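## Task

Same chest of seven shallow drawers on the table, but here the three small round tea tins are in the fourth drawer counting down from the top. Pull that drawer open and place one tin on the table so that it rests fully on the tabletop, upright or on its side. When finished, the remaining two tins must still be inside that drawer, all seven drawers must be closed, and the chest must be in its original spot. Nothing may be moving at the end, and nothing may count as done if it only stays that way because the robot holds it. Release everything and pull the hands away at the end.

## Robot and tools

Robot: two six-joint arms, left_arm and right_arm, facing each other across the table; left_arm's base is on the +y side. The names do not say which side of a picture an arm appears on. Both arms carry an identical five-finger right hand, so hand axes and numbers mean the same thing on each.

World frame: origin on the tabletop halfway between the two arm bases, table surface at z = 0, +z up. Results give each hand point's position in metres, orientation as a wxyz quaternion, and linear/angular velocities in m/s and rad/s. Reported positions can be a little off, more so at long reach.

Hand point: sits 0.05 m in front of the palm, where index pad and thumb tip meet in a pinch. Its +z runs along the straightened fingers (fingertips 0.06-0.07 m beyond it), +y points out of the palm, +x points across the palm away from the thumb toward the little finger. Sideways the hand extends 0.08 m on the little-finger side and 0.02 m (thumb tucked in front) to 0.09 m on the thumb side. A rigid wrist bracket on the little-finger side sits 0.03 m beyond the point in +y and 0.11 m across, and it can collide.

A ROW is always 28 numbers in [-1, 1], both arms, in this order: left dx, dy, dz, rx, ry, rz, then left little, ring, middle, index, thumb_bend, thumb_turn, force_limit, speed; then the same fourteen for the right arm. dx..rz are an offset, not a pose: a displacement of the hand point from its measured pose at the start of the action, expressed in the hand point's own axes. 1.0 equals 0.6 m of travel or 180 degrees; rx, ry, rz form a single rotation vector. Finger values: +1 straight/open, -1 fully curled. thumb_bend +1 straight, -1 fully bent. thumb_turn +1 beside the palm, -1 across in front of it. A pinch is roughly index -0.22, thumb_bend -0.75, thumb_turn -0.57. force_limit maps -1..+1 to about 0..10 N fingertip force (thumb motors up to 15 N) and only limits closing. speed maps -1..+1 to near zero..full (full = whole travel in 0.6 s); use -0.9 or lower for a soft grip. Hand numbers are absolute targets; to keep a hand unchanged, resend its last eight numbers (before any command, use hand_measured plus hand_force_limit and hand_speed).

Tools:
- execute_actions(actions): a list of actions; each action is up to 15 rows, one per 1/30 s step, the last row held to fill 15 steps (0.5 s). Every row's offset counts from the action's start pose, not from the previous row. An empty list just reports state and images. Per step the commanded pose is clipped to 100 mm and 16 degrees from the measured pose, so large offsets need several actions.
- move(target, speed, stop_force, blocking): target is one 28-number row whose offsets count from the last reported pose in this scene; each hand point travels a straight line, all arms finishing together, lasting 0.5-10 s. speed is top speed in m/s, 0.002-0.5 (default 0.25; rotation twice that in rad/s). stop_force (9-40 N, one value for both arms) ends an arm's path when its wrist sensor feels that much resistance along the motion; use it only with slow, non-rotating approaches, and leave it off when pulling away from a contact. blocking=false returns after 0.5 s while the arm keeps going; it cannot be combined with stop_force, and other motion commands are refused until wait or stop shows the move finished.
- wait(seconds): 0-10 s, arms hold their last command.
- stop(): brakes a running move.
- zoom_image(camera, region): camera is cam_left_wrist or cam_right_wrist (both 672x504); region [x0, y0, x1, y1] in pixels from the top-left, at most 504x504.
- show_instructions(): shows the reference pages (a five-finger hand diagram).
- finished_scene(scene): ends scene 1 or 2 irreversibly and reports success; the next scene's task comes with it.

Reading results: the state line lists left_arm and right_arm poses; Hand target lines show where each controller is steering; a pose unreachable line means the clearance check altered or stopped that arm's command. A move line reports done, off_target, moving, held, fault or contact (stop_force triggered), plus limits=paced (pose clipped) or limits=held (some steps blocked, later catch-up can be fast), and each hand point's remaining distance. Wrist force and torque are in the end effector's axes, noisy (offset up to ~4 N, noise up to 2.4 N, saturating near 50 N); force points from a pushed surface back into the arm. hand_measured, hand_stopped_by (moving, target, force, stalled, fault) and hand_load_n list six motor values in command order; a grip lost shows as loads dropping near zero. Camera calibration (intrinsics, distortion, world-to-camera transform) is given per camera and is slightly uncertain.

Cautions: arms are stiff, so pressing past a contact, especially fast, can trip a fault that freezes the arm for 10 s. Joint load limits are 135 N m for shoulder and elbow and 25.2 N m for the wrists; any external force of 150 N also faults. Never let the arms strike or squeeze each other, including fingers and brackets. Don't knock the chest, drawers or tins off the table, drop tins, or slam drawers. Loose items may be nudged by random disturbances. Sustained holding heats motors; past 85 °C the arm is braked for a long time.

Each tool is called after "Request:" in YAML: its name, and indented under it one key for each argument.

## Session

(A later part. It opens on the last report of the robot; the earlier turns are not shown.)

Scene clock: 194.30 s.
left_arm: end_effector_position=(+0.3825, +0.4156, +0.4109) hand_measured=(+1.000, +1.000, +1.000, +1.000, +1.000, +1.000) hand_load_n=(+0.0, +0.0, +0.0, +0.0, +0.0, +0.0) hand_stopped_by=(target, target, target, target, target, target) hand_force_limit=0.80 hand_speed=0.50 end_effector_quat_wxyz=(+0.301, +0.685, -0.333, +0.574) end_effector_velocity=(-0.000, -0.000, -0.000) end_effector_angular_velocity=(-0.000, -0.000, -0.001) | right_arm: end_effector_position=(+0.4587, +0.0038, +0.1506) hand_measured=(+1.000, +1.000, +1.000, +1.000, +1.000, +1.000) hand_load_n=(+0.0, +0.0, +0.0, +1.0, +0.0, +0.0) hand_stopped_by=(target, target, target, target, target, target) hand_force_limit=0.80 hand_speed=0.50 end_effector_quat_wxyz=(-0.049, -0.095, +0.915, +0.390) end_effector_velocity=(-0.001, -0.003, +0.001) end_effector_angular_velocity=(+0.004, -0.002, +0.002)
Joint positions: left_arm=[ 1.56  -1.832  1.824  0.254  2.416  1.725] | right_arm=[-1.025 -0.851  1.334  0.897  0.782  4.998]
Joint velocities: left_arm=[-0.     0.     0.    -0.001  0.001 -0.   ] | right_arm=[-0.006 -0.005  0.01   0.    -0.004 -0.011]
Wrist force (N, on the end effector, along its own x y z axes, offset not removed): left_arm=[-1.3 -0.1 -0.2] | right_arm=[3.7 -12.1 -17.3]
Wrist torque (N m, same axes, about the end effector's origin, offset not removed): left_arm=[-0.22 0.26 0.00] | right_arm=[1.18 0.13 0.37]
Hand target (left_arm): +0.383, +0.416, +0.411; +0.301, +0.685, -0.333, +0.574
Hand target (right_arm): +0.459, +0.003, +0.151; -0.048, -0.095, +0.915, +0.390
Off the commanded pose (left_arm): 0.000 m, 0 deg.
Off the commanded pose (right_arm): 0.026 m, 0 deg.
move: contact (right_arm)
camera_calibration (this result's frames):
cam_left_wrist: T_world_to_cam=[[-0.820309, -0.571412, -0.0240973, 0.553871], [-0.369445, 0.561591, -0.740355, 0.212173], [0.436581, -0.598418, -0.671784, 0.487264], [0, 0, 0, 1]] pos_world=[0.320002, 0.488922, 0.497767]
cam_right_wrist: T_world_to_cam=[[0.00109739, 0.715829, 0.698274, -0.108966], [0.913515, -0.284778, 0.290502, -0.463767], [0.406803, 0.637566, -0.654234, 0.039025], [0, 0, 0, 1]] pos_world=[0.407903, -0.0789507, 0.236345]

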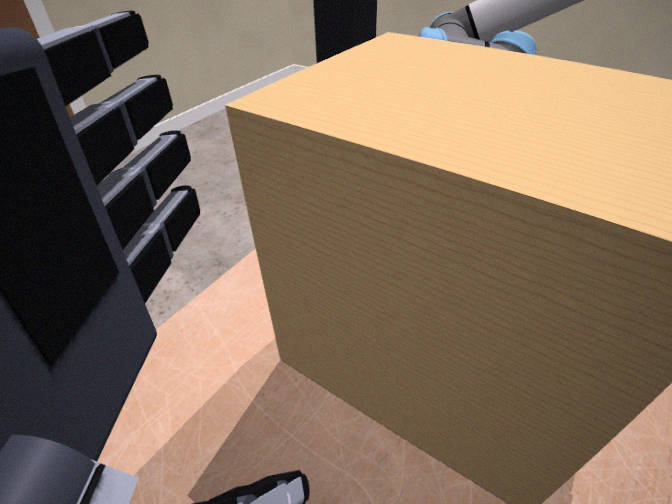

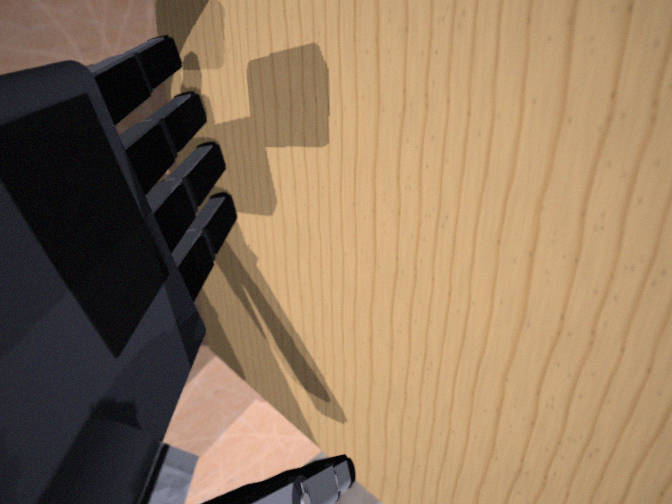

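Request:
move:
  target: [0,0,0,0,0,0,1,1,1,1,1,1,0.8,0.5, -0.0077,0.025,0.026,0,0,0,1,1,1,1,1,1,0.8,0.5]
  speed: 0.008

Scene clock: 197.43 s.
left_arm: end_effector_position=(+0.3825, +0.4156, +0.4109) hand_measured=(+1.000, +1.000, +1.000, +1.000, +1.000, +1.000) hand_load_n=(+0.0, +0.0, +0.0, +0.0, +0.0, +0.0) hand_stopped_by=(target, target, target, target, target, target) hand_force_limit=0.80 hand_speed=0.50 end_effector_quat_wxyz=(+0.301, +0.685, -0.333, +0.574) end_effector_velocity=(+0.000, +0.000, -0.001) end_effector_angular_velocity=(+0.000, +0.002, +0.000) | right_arm: end_effector_position=(+0.4586, +0.0257, +0.1506) hand_measured=(+1.000, +1.000, +1.000, +1.000, +1.000, +1.000) hand_load_n=(+0.0, +0.0, +0.5, +1.5, +0.0, +0.0) hand_stopped_by=(target, target, target, target, target, target) hand_force_limit=0.80 hand_speed=0.50 end_effector_quat_wxyz=(-0.049, -0.095, +0.915, +0.390) end_effector_velocity=(-0.000, +0.002, +0.000) end_effector_angular_velocity=(-0.000, +0.001, -0.001)
Joint positions: left_arm=[ 1.56  -1.832  1.824  0.254  2.416  1.725] | right_arm=[-0.987 -0.826  1.279  0.891  0.789  5.049]
Joint velocities: left_arm=[-0.     0.002 -0.     0.001 -0.    -0.   ] | right_arm=[ 0.003  0.002 -0.005  0.     0.     0.006]
Wrist force (N, on the end effector, along its own x y z axes, offset not removed): left_arm=[-0.7 1.2 0.3] | right_arm=[3.1 -20.3 -40.0]
Wrist torque (N m, same axes, about the end effector's origin, offset not removed): left_arm=[0.02 0.16 0.12] | right_arm=[3.22 0.14 0.27]
Hand target (left_arm): +0.383, +0.416, +0.411; +0.301, +0.685, -0.333, +0.574
Hand target (right_arm): +0.459, +0.026, +0.151; -0.049, -0.095, +0.915, +0.390
Off the commanded pose (left_arm): 0.000 m, 0 deg.
Off the commanded pose (right_arm): 0.000 m, 0 deg.
move: done
camera_calibration (this result's frames):
cam_left_wrist: T_world_to_cam=[[-0.820309, -0.571412, -0.0240972, 0.553871], [-0.369445, 0.561591, -0.740355, 0.212173], [0.436581, -0.598418, -0.671784, 0.487265], [0, 0, 0, 1]] pos_world=[0.320002, 0.488922, 0.497767]
cam_right_wrist: T_world_to_cam=[[0.00112583, 0.715768, 0.698337, -0.124634], [0.913524, -0.284808, 0.290444, -0.457445], [0.406783, 0.637621, -0.654192, 0.0251251], [0, 0, 0, 1]] pos_world=[0.407807, -0.057095, 0.236335]

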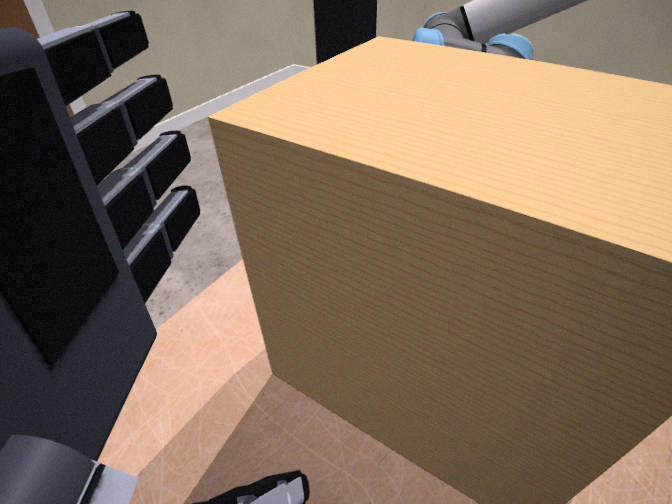

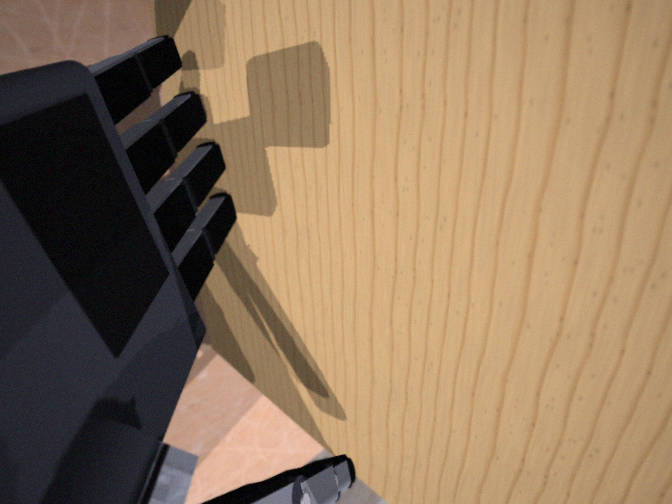

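Request:
move:
  target: [0,0,0,0,0,0,1,1,1,1,1,1,0.8,0.5, 0.05,-0.17,-0.18,0,0,0,1,1,1,1,1,1,0.8,0.5]
  speed: 0.08

Request:
move:
  target: [0,0,0,0,0,0,1,1,1,1,1,1,0.8,0.5, 0.776,0.274,-0.167,0,0,0,1,1,1,1,1,1,0.8,0.5]
  speed: 0.25

Scene clock: 200.03 s.
left_arm: end_effector_position=(+0.3825, +0.4156, +0.4109) hand_measured=(+1.000, +1.000, +1.000, +1.000, +1.000, +1.000) hand_load_n=(+0.0, +0.0, +0.0, +0.0, +0.0, +0.0) hand_stopped_by=(target, target, target, target, target, target) hand_force_limit=0.80 hand_speed=0.50 end_effector_quat_wxyz=(+0.301, +0.685, -0.333, +0.574) end_effector_velocity=(+0.001, +0.000, -0.000) end_effector_angular_velocity=(+0.001, +0.001, +0.003) | right_arm: end_effector_position=(+0.4610, -0.1256, +0.1519) hand_measured=(+1.000, +1.000, +1.000, +1.000, +1.000, +1.000) hand_load_n=(+0.0, +0.0, +0.0, +0.0, +0.0, +0.0) hand_stopped_by=(target, target, target, target, target, target) hand_force_limit=0.80 hand_speed=0.50 end_effector_quat_wxyz=(-0.048, -0.095, +0.915, +0.389) end_effector_velocity=(+0.000, -0.002, +0.000) end_effector_angular_velocity=(+0.001, -0.000, +0.001)
Joint positions: left_arm=[ 1.56  -1.832  1.824  0.254  2.416  1.725] | right_arm=[-1.277 -0.954  1.594  1.001  0.767  4.636]
Joint velocities: left_arm=[-0.     0.     0.     0.001 -0.003 -0.   ] | right_arm=[-0.005 -0.001  0.004  0.004 -0.001 -0.009]
Wrist force (N, on the end effector, along its own x y z axes, offset not removed): left_arm=[-2.5 -1.1 -0.3] | right_arm=[0.0 -1.3 1.7]
Wrist torque (N m, same axes, about the end effector's origin, offset not removed): left_arm=[-0.37 0.48 -0.08] | right_arm=[-0.30 -0.05 0.15]
Hand target (left_arm): +0.383, +0.416, +0.411; +0.301, +0.685, -0.333, +0.574
Hand target (right_arm): +0.461, -0.126, +0.152; -0.048, -0.095, +0.915, +0.389
Off the commanded pose (left_arm): 0.000 m, 0 deg.
Off the commanded pose (right_arm): 0.000 m, 0 deg.
move: done
camera_calibration (this result's frames):
cam_left_wrist: T_world_to_cam=[[-0.820309, -0.571412, -0.0240972, 0.553871], [-0.369445, 0.561591, -0.740355, 0.212173], [0.436581, -0.598418, -0.671784, 0.487265], [0, 0, 0, 1]] pos_world=[0.320002, 0.488922, 0.497767]
cam_right_wrist: T_world_to_cam=[[0.00100688, 0.716377, 0.697713, -0.0170341], [0.91338, -0.284702, 0.291, -0.503102], [0.407106, 0.636984, -0.654611, 0.121314], [0, 0, 0, 1]] pos_world=[0.410153, -0.208306, 0.237701]

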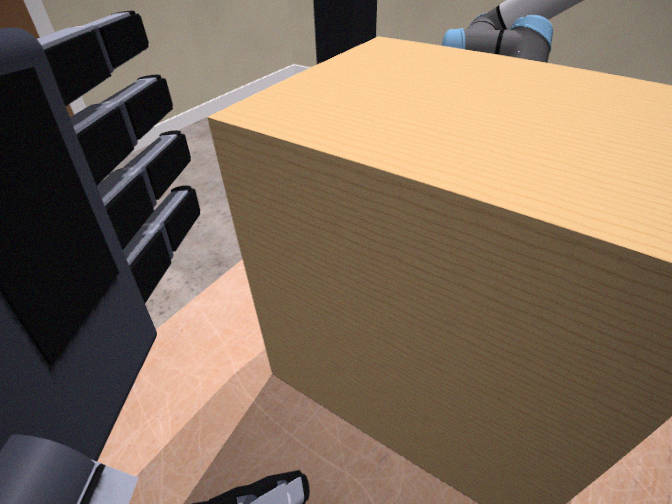

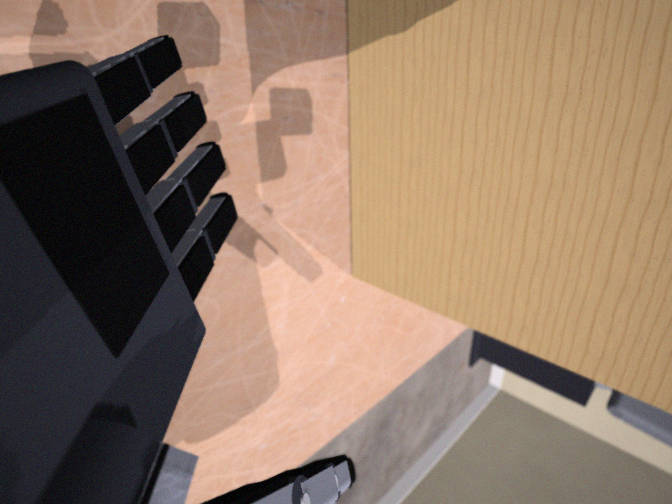

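Scene clock: 202.77 s.
left_arm: end_effector_position=(+0.3825, +0.4156, +0.4109) hand_measured=(+1.000, +1.000, +1.000, +1.000, +1.000, +1.000) hand_load_n=(+0.0, +0.0, +0.0, +0.0, +0.0, +0.0) hand_stopped_by=(target, target, target, target, target, target) hand_force_limit=0.80 hand_speed=0.50 end_effector_quat_wxyz=(+0.301, +0.685, -0.333, +0.574) end_effector_velocity=(+0.000, +0.000, +0.000) end_effector_angular_velocity=(+0.000, -0.000, +0.002) | right_arm: end_effector_position=(+0.0003, -0.1836, +0.3473) hand_measured=(+1.000, +1.000, +1.000, +1.000, +1.000, +1.000) hand_load_n=(+0.0, +0.0, +0.0, +0.0, +0.0, +0.0) hand_stopped_by=(target, target, target, target, target, target) hand_force_limit=0.80 hand_speed=0.50 end_effector_quat_wxyz=(-0.049, -0.096, +0.914, +0.391) end_effector_velocity=(-0.002, -0.000, +0.001) end_effector_angular_velocity=(-0.013, -0.005, -0.012)
Joint positions: left_arm=[ 1.56  -1.832  1.824  0.254  2.416  1.725] | right_arm=[-0.794 -2.151  2.158  1.165  0.846  5.3  ]
Joint velocities: left_arm=[-0.    -0.    -0.     0.    -0.002 -0.   ] | right_arm=[ 0.069  0.009 -0.027 -0.039  0.044  0.092]
Wrist force (N, on the end effector, along its own x y z axes, offset not removed): left_arm=[-0.5 -2.1 1.4] | right_arm=[-0.5 -0.7 2.2]
Wrist torque (N m, same axes, about the end effector's origin, offset not removed): left_arm=[-0.59 0.06 -0.01] | right_arm=[-0.24 0.00 0.08]
Hand target (left_arm): +0.383, +0.416, +0.411; +0.301, +0.685, -0.333, +0.574
Hand target (right_arm): -0.000, -0.184, +0.347; -0.049, -0.095, +0.915, +0.390
Off the commanded pose (left_arm): 0.000 m, 0 deg.
Off the commanded pose (right_arm): 0.001 m, 0 deg.
move: done
camera_calibration (this result's frames):
cam_left_wrist: T_world_to_cam=[[-0.820309, -0.571412, -0.0240972, 0.553871], [-0.369445, 0.561591, -0.740355, 0.212173], [0.436581, -0.598418, -0.671784, 0.487265], [0, 0, 0, 1]] pos_world=[0.320002, 0.488922, 0.497767]
cam_right_wrist: T_world_to_cam=[[0.000560242, 0.713891, 0.700257, -0.112652], [0.914447, -0.283763, 0.288556, -0.1547], [0.404705, 0.640186, -0.652974, 0.473755], [0, 0, 0, 1]] pos_world=[-0.0502025, -0.266768, 0.432875]

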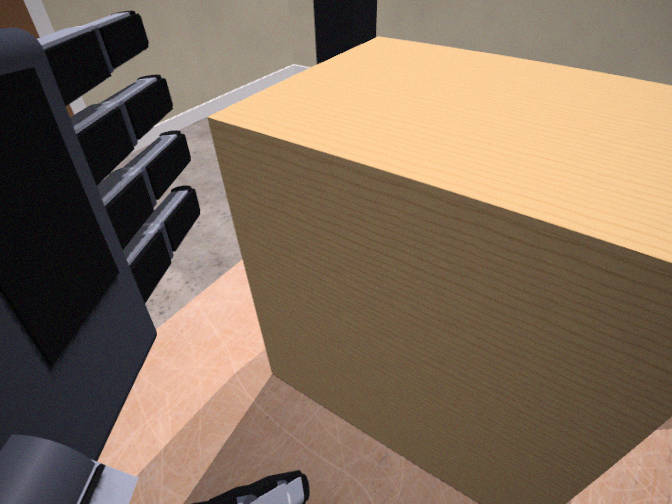

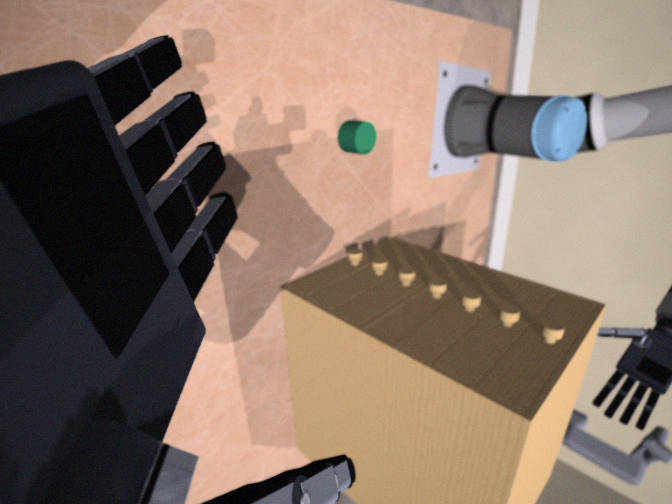

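Back to reference view: rx +0.25, Δ=(-0.051,+0.213,+0.102).

Request:
move:
  target: [0,0,0,0,0,0,1,1,1,1,1,1,0.8,0.5, 0.01,0.375,0.147,0.25,0,0,1,1,1,1,1,1,0.8,0.5]
  speed: 0.25

Scene clock: 205.40 s.
left_arm: end_effector_position=(+0.3825, +0.4156, +0.4109) hand_measured=(+1.000, +1.000, +1.000, +1.000, +1.000, +1.000) hand_load_n=(+0.0, +0.0, +0.0, +0.0, +0.0, +0.0) hand_stopped_by=(target, target, target, target, target, target) hand_force_limit=0.80 hand_speed=0.50 end_effector_quat_wxyz=(+0.301, +0.685, -0.333, +0.574) end_effector_velocity=(-0.000, +0.000, +0.001) end_effector_angular_velocity=(-0.000, -0.001, +0.000) | right_arm: end_effector_position=(-0.0510, +0.0290, +0.4493) hand_measured=(+1.000, +1.000, +1.000, +1.000, +1.000, +1.000) hand_load_n=(+0.0, +0.0, +0.0, +0.0, +0.0, +0.0) hand_stopped_by=(target, target, target, target, target, target) hand_force_limit=0.80 hand_speed=0.50 end_effector_quat_wxyz=(-0.010, -0.107, +0.994, +0.014) end_effector_velocity=(-0.001, +0.002, +0.002) end_effector_angular_velocity=(-0.020, -0.002, -0.002)
Joint positions: left_arm=[ 1.56  -1.832  1.824  0.254  2.416  1.725] | right_arm=[ 0.085 -0.854  0.266  2.135  1.547  6.02 ]
Joint velocities: left_arm=[-0.    -0.    -0.001  0.    -0.     0.   ] | right_arm=[ 0.003  0.061 -0.116  0.074  0.003  0.005]
Wrist force (N, on the end effector, along its own x y z axes, offset not removed): left_arm=[2.4 -1.4 -0.8] | right_arm=[-0.1 -2.0 2.4]
Wrist torque (N m, same axes, about the end effector's origin, offset not removed): left_arm=[-0.35 -0.24 0.27] | right_arm=[-0.46 -0.08 0.15]
Hand target (left_arm): +0.383, +0.416, +0.411; +0.301, +0.685, -0.333, +0.574
Hand target (right_arm): -0.051, +0.029, +0.450; -0.010, -0.107, +0.994, +0.012
Off the commanded pose (left_arm): 0.000 m, 0 deg.
Off the commanded pose (right_arm): 0.000 m, 0 deg.
move: done
camera_calibration (this result's frames):
cam_left_wrist: T_world_to_cam=[[-0.820309, -0.571412, -0.0240973, 0.553871], [-0.369445, 0.561591, -0.740355, 0.212173], [0.436581, -0.598418, -0.671784, 0.487265], [0, 0, 0, 1]] pos_world=[0.320002, 0.488922, 0.497767]
cam_right_wrist: T_world_to_cam=[[-0.0722653, 0.997365, 0.0063074, -0.0360246], [0.843971, 0.0577786, 0.533267, -0.200389], [0.531498, 0.04386, -0.845923, 0.535502], [0, 0, 0, 1]] pos_world=[-0.1181, 0.0240207, 0.560082]

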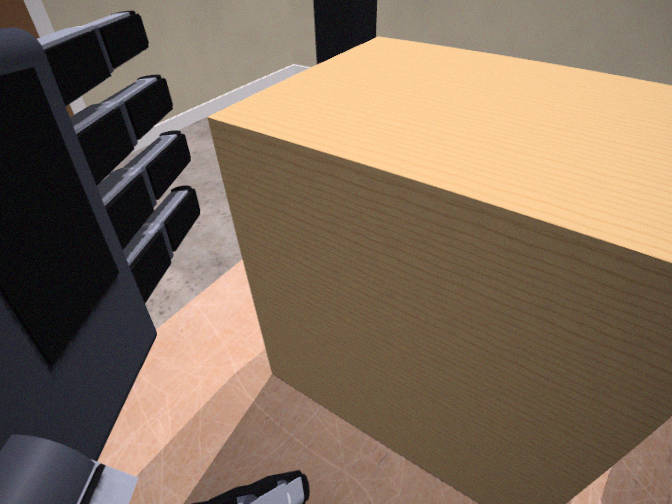

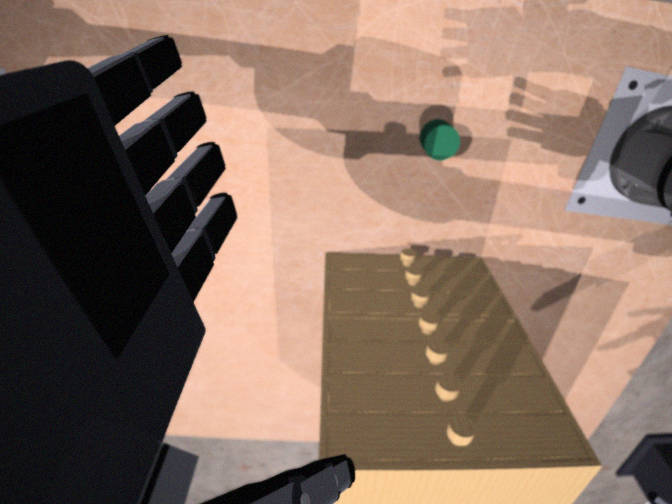

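Request:
move:
  target: [0.15,0,-0.15,0,0,0,1,1,1,1,1,1,0.8,0.5, 0.0,-0.3,0.05,0,0,0,1,1,1,1,1,1,0.8,0.5]
  speed: 0.25

Request:
finished_scene:
  scene: 2

Scene clock: 206.93 s.
left_arm: end_effector_position=(+0.3821, +0.4162, +0.4119) hand_measured=(+1.000, +1.000, +1.000, +1.000, +1.000, +1.000) hand_load_n=(+0.0, +0.0, +0.0, +0.0, +0.0, +0.0) hand_stopped_by=(target, target, target, target, target, target) hand_force_limit=0.80 hand_speed=0.50 end_effector_quat_wxyz=(+0.301, +0.686, -0.333, +0.574) end_effector_velocity=(+0.000, +0.000, +0.000) end_effector_angular_velocity=(+0.000, -0.001, +0.000) | right_arm: end_effector_position=(-0.0131, -0.1456, +0.4143) hand_measured=(+1.000, +1.000, +1.000, +1.000, +1.000, +1.000) hand_load_n=(+0.0, +0.0, +0.0, +0.0, +0.0, +0.0) hand_stopped_by=(target, target, target, target, target, target) hand_force_limit=0.80 hand_speed=0.50 end_effector_quat_wxyz=(-0.009, -0.107, +0.994, +0.013) end_effector_velocity=(+0.001, -0.003, -0.000) end_effector_angular_velocity=(+0.008, +0.005, +0.002)
Joint positions: left_arm=[ 1.562 -1.833  1.821  0.257  2.418  1.726] | right_arm=[-0.056 -1.492  1.289  1.754  1.545  5.879]
Joint velocities: left_arm=[ 0. -0. -0. -0. -0.  0.] | right_arm=[-0.01  -0.013  0.014 -0.008 -0.006 -0.012]
Wrist force (N, on the end effector, along its own x y z axes, offset not removed): left_arm=[-0.3 0.6 -1.2] | right_arm=[0.1 -2.2 2.4]
Wrist torque (N m, same axes, about the end effector's origin, offset not removed): left_arm=[0.00 0.18 0.13] | right_arm=[-0.46 -0.02 0.17]
Hand target (left_arm): +0.382, +0.416, +0.412; +0.301, +0.686, -0.333, +0.574
Hand target (right_arm): -0.013, -0.146, +0.414; -0.009, -0.107, +0.994, +0.014
Off the commanded pose (left_arm): 0.126 m, 0 deg; position clipped at the last step of the last action.
Off the commanded pose (right_arm): 0.000 m, 0 deg.
move: held (left_arm); limits=paced,held; held on 39 of 43 steps (left_arm), including the last (left_arm)
pose unreachable (left arm): on one or more control steps of this call, first in action 0 (counted from 0), this arm could not follow its commanded pose, so it was not sent that pose on those steps. On the call's last step it was still not sent that pose. It may still have moved: this result reports where it is.
cause: the commanded pose would bring two parts of the arm too close to each other (joints 4 (wrist 1) to 6 (wrist 3) lie between them).
camera_calibration (this result's frames):
cam_left_wrist: T_world_to_cam=[[-0.820252, -0.571505, -0.0238299, 0.553849], [-0.369676, 0.561447, -0.740349, 0.21258], [0.436493, -0.598463, -0.6718, 0.488569], [0, 0, 0, 1]] pos_world=[0.319625, 0.489566, 0.498803]
cam_right_wrist: T_world_to_cam=[[-0.0719703, 0.997393, 0.00526811, 0.141544], [0.843487, 0.0580441, 0.534004, -0.20389], [0.532306, 0.042876, -0.845465, 0.493097], [0, 0, 0, 1]] pos_world=[-0.0803131, -0.150482, 0.525029]

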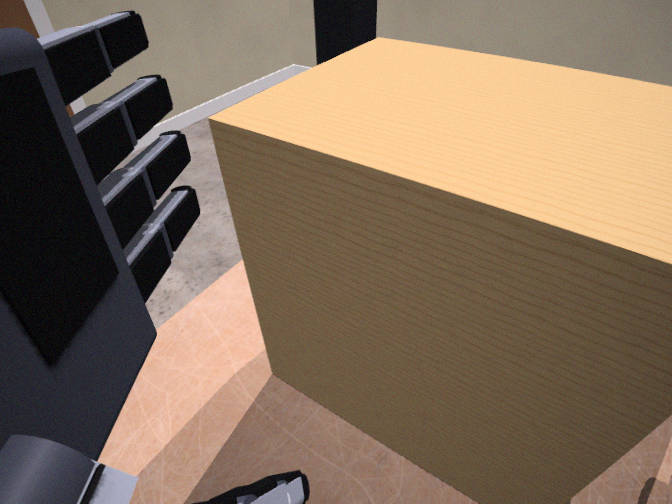

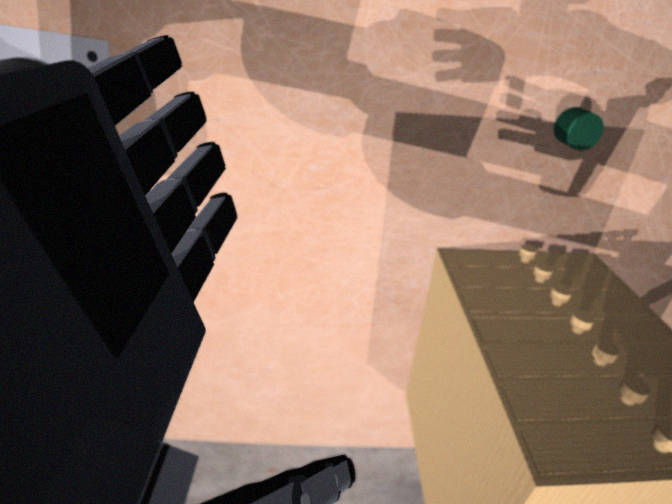

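The scene is finished: the task was done.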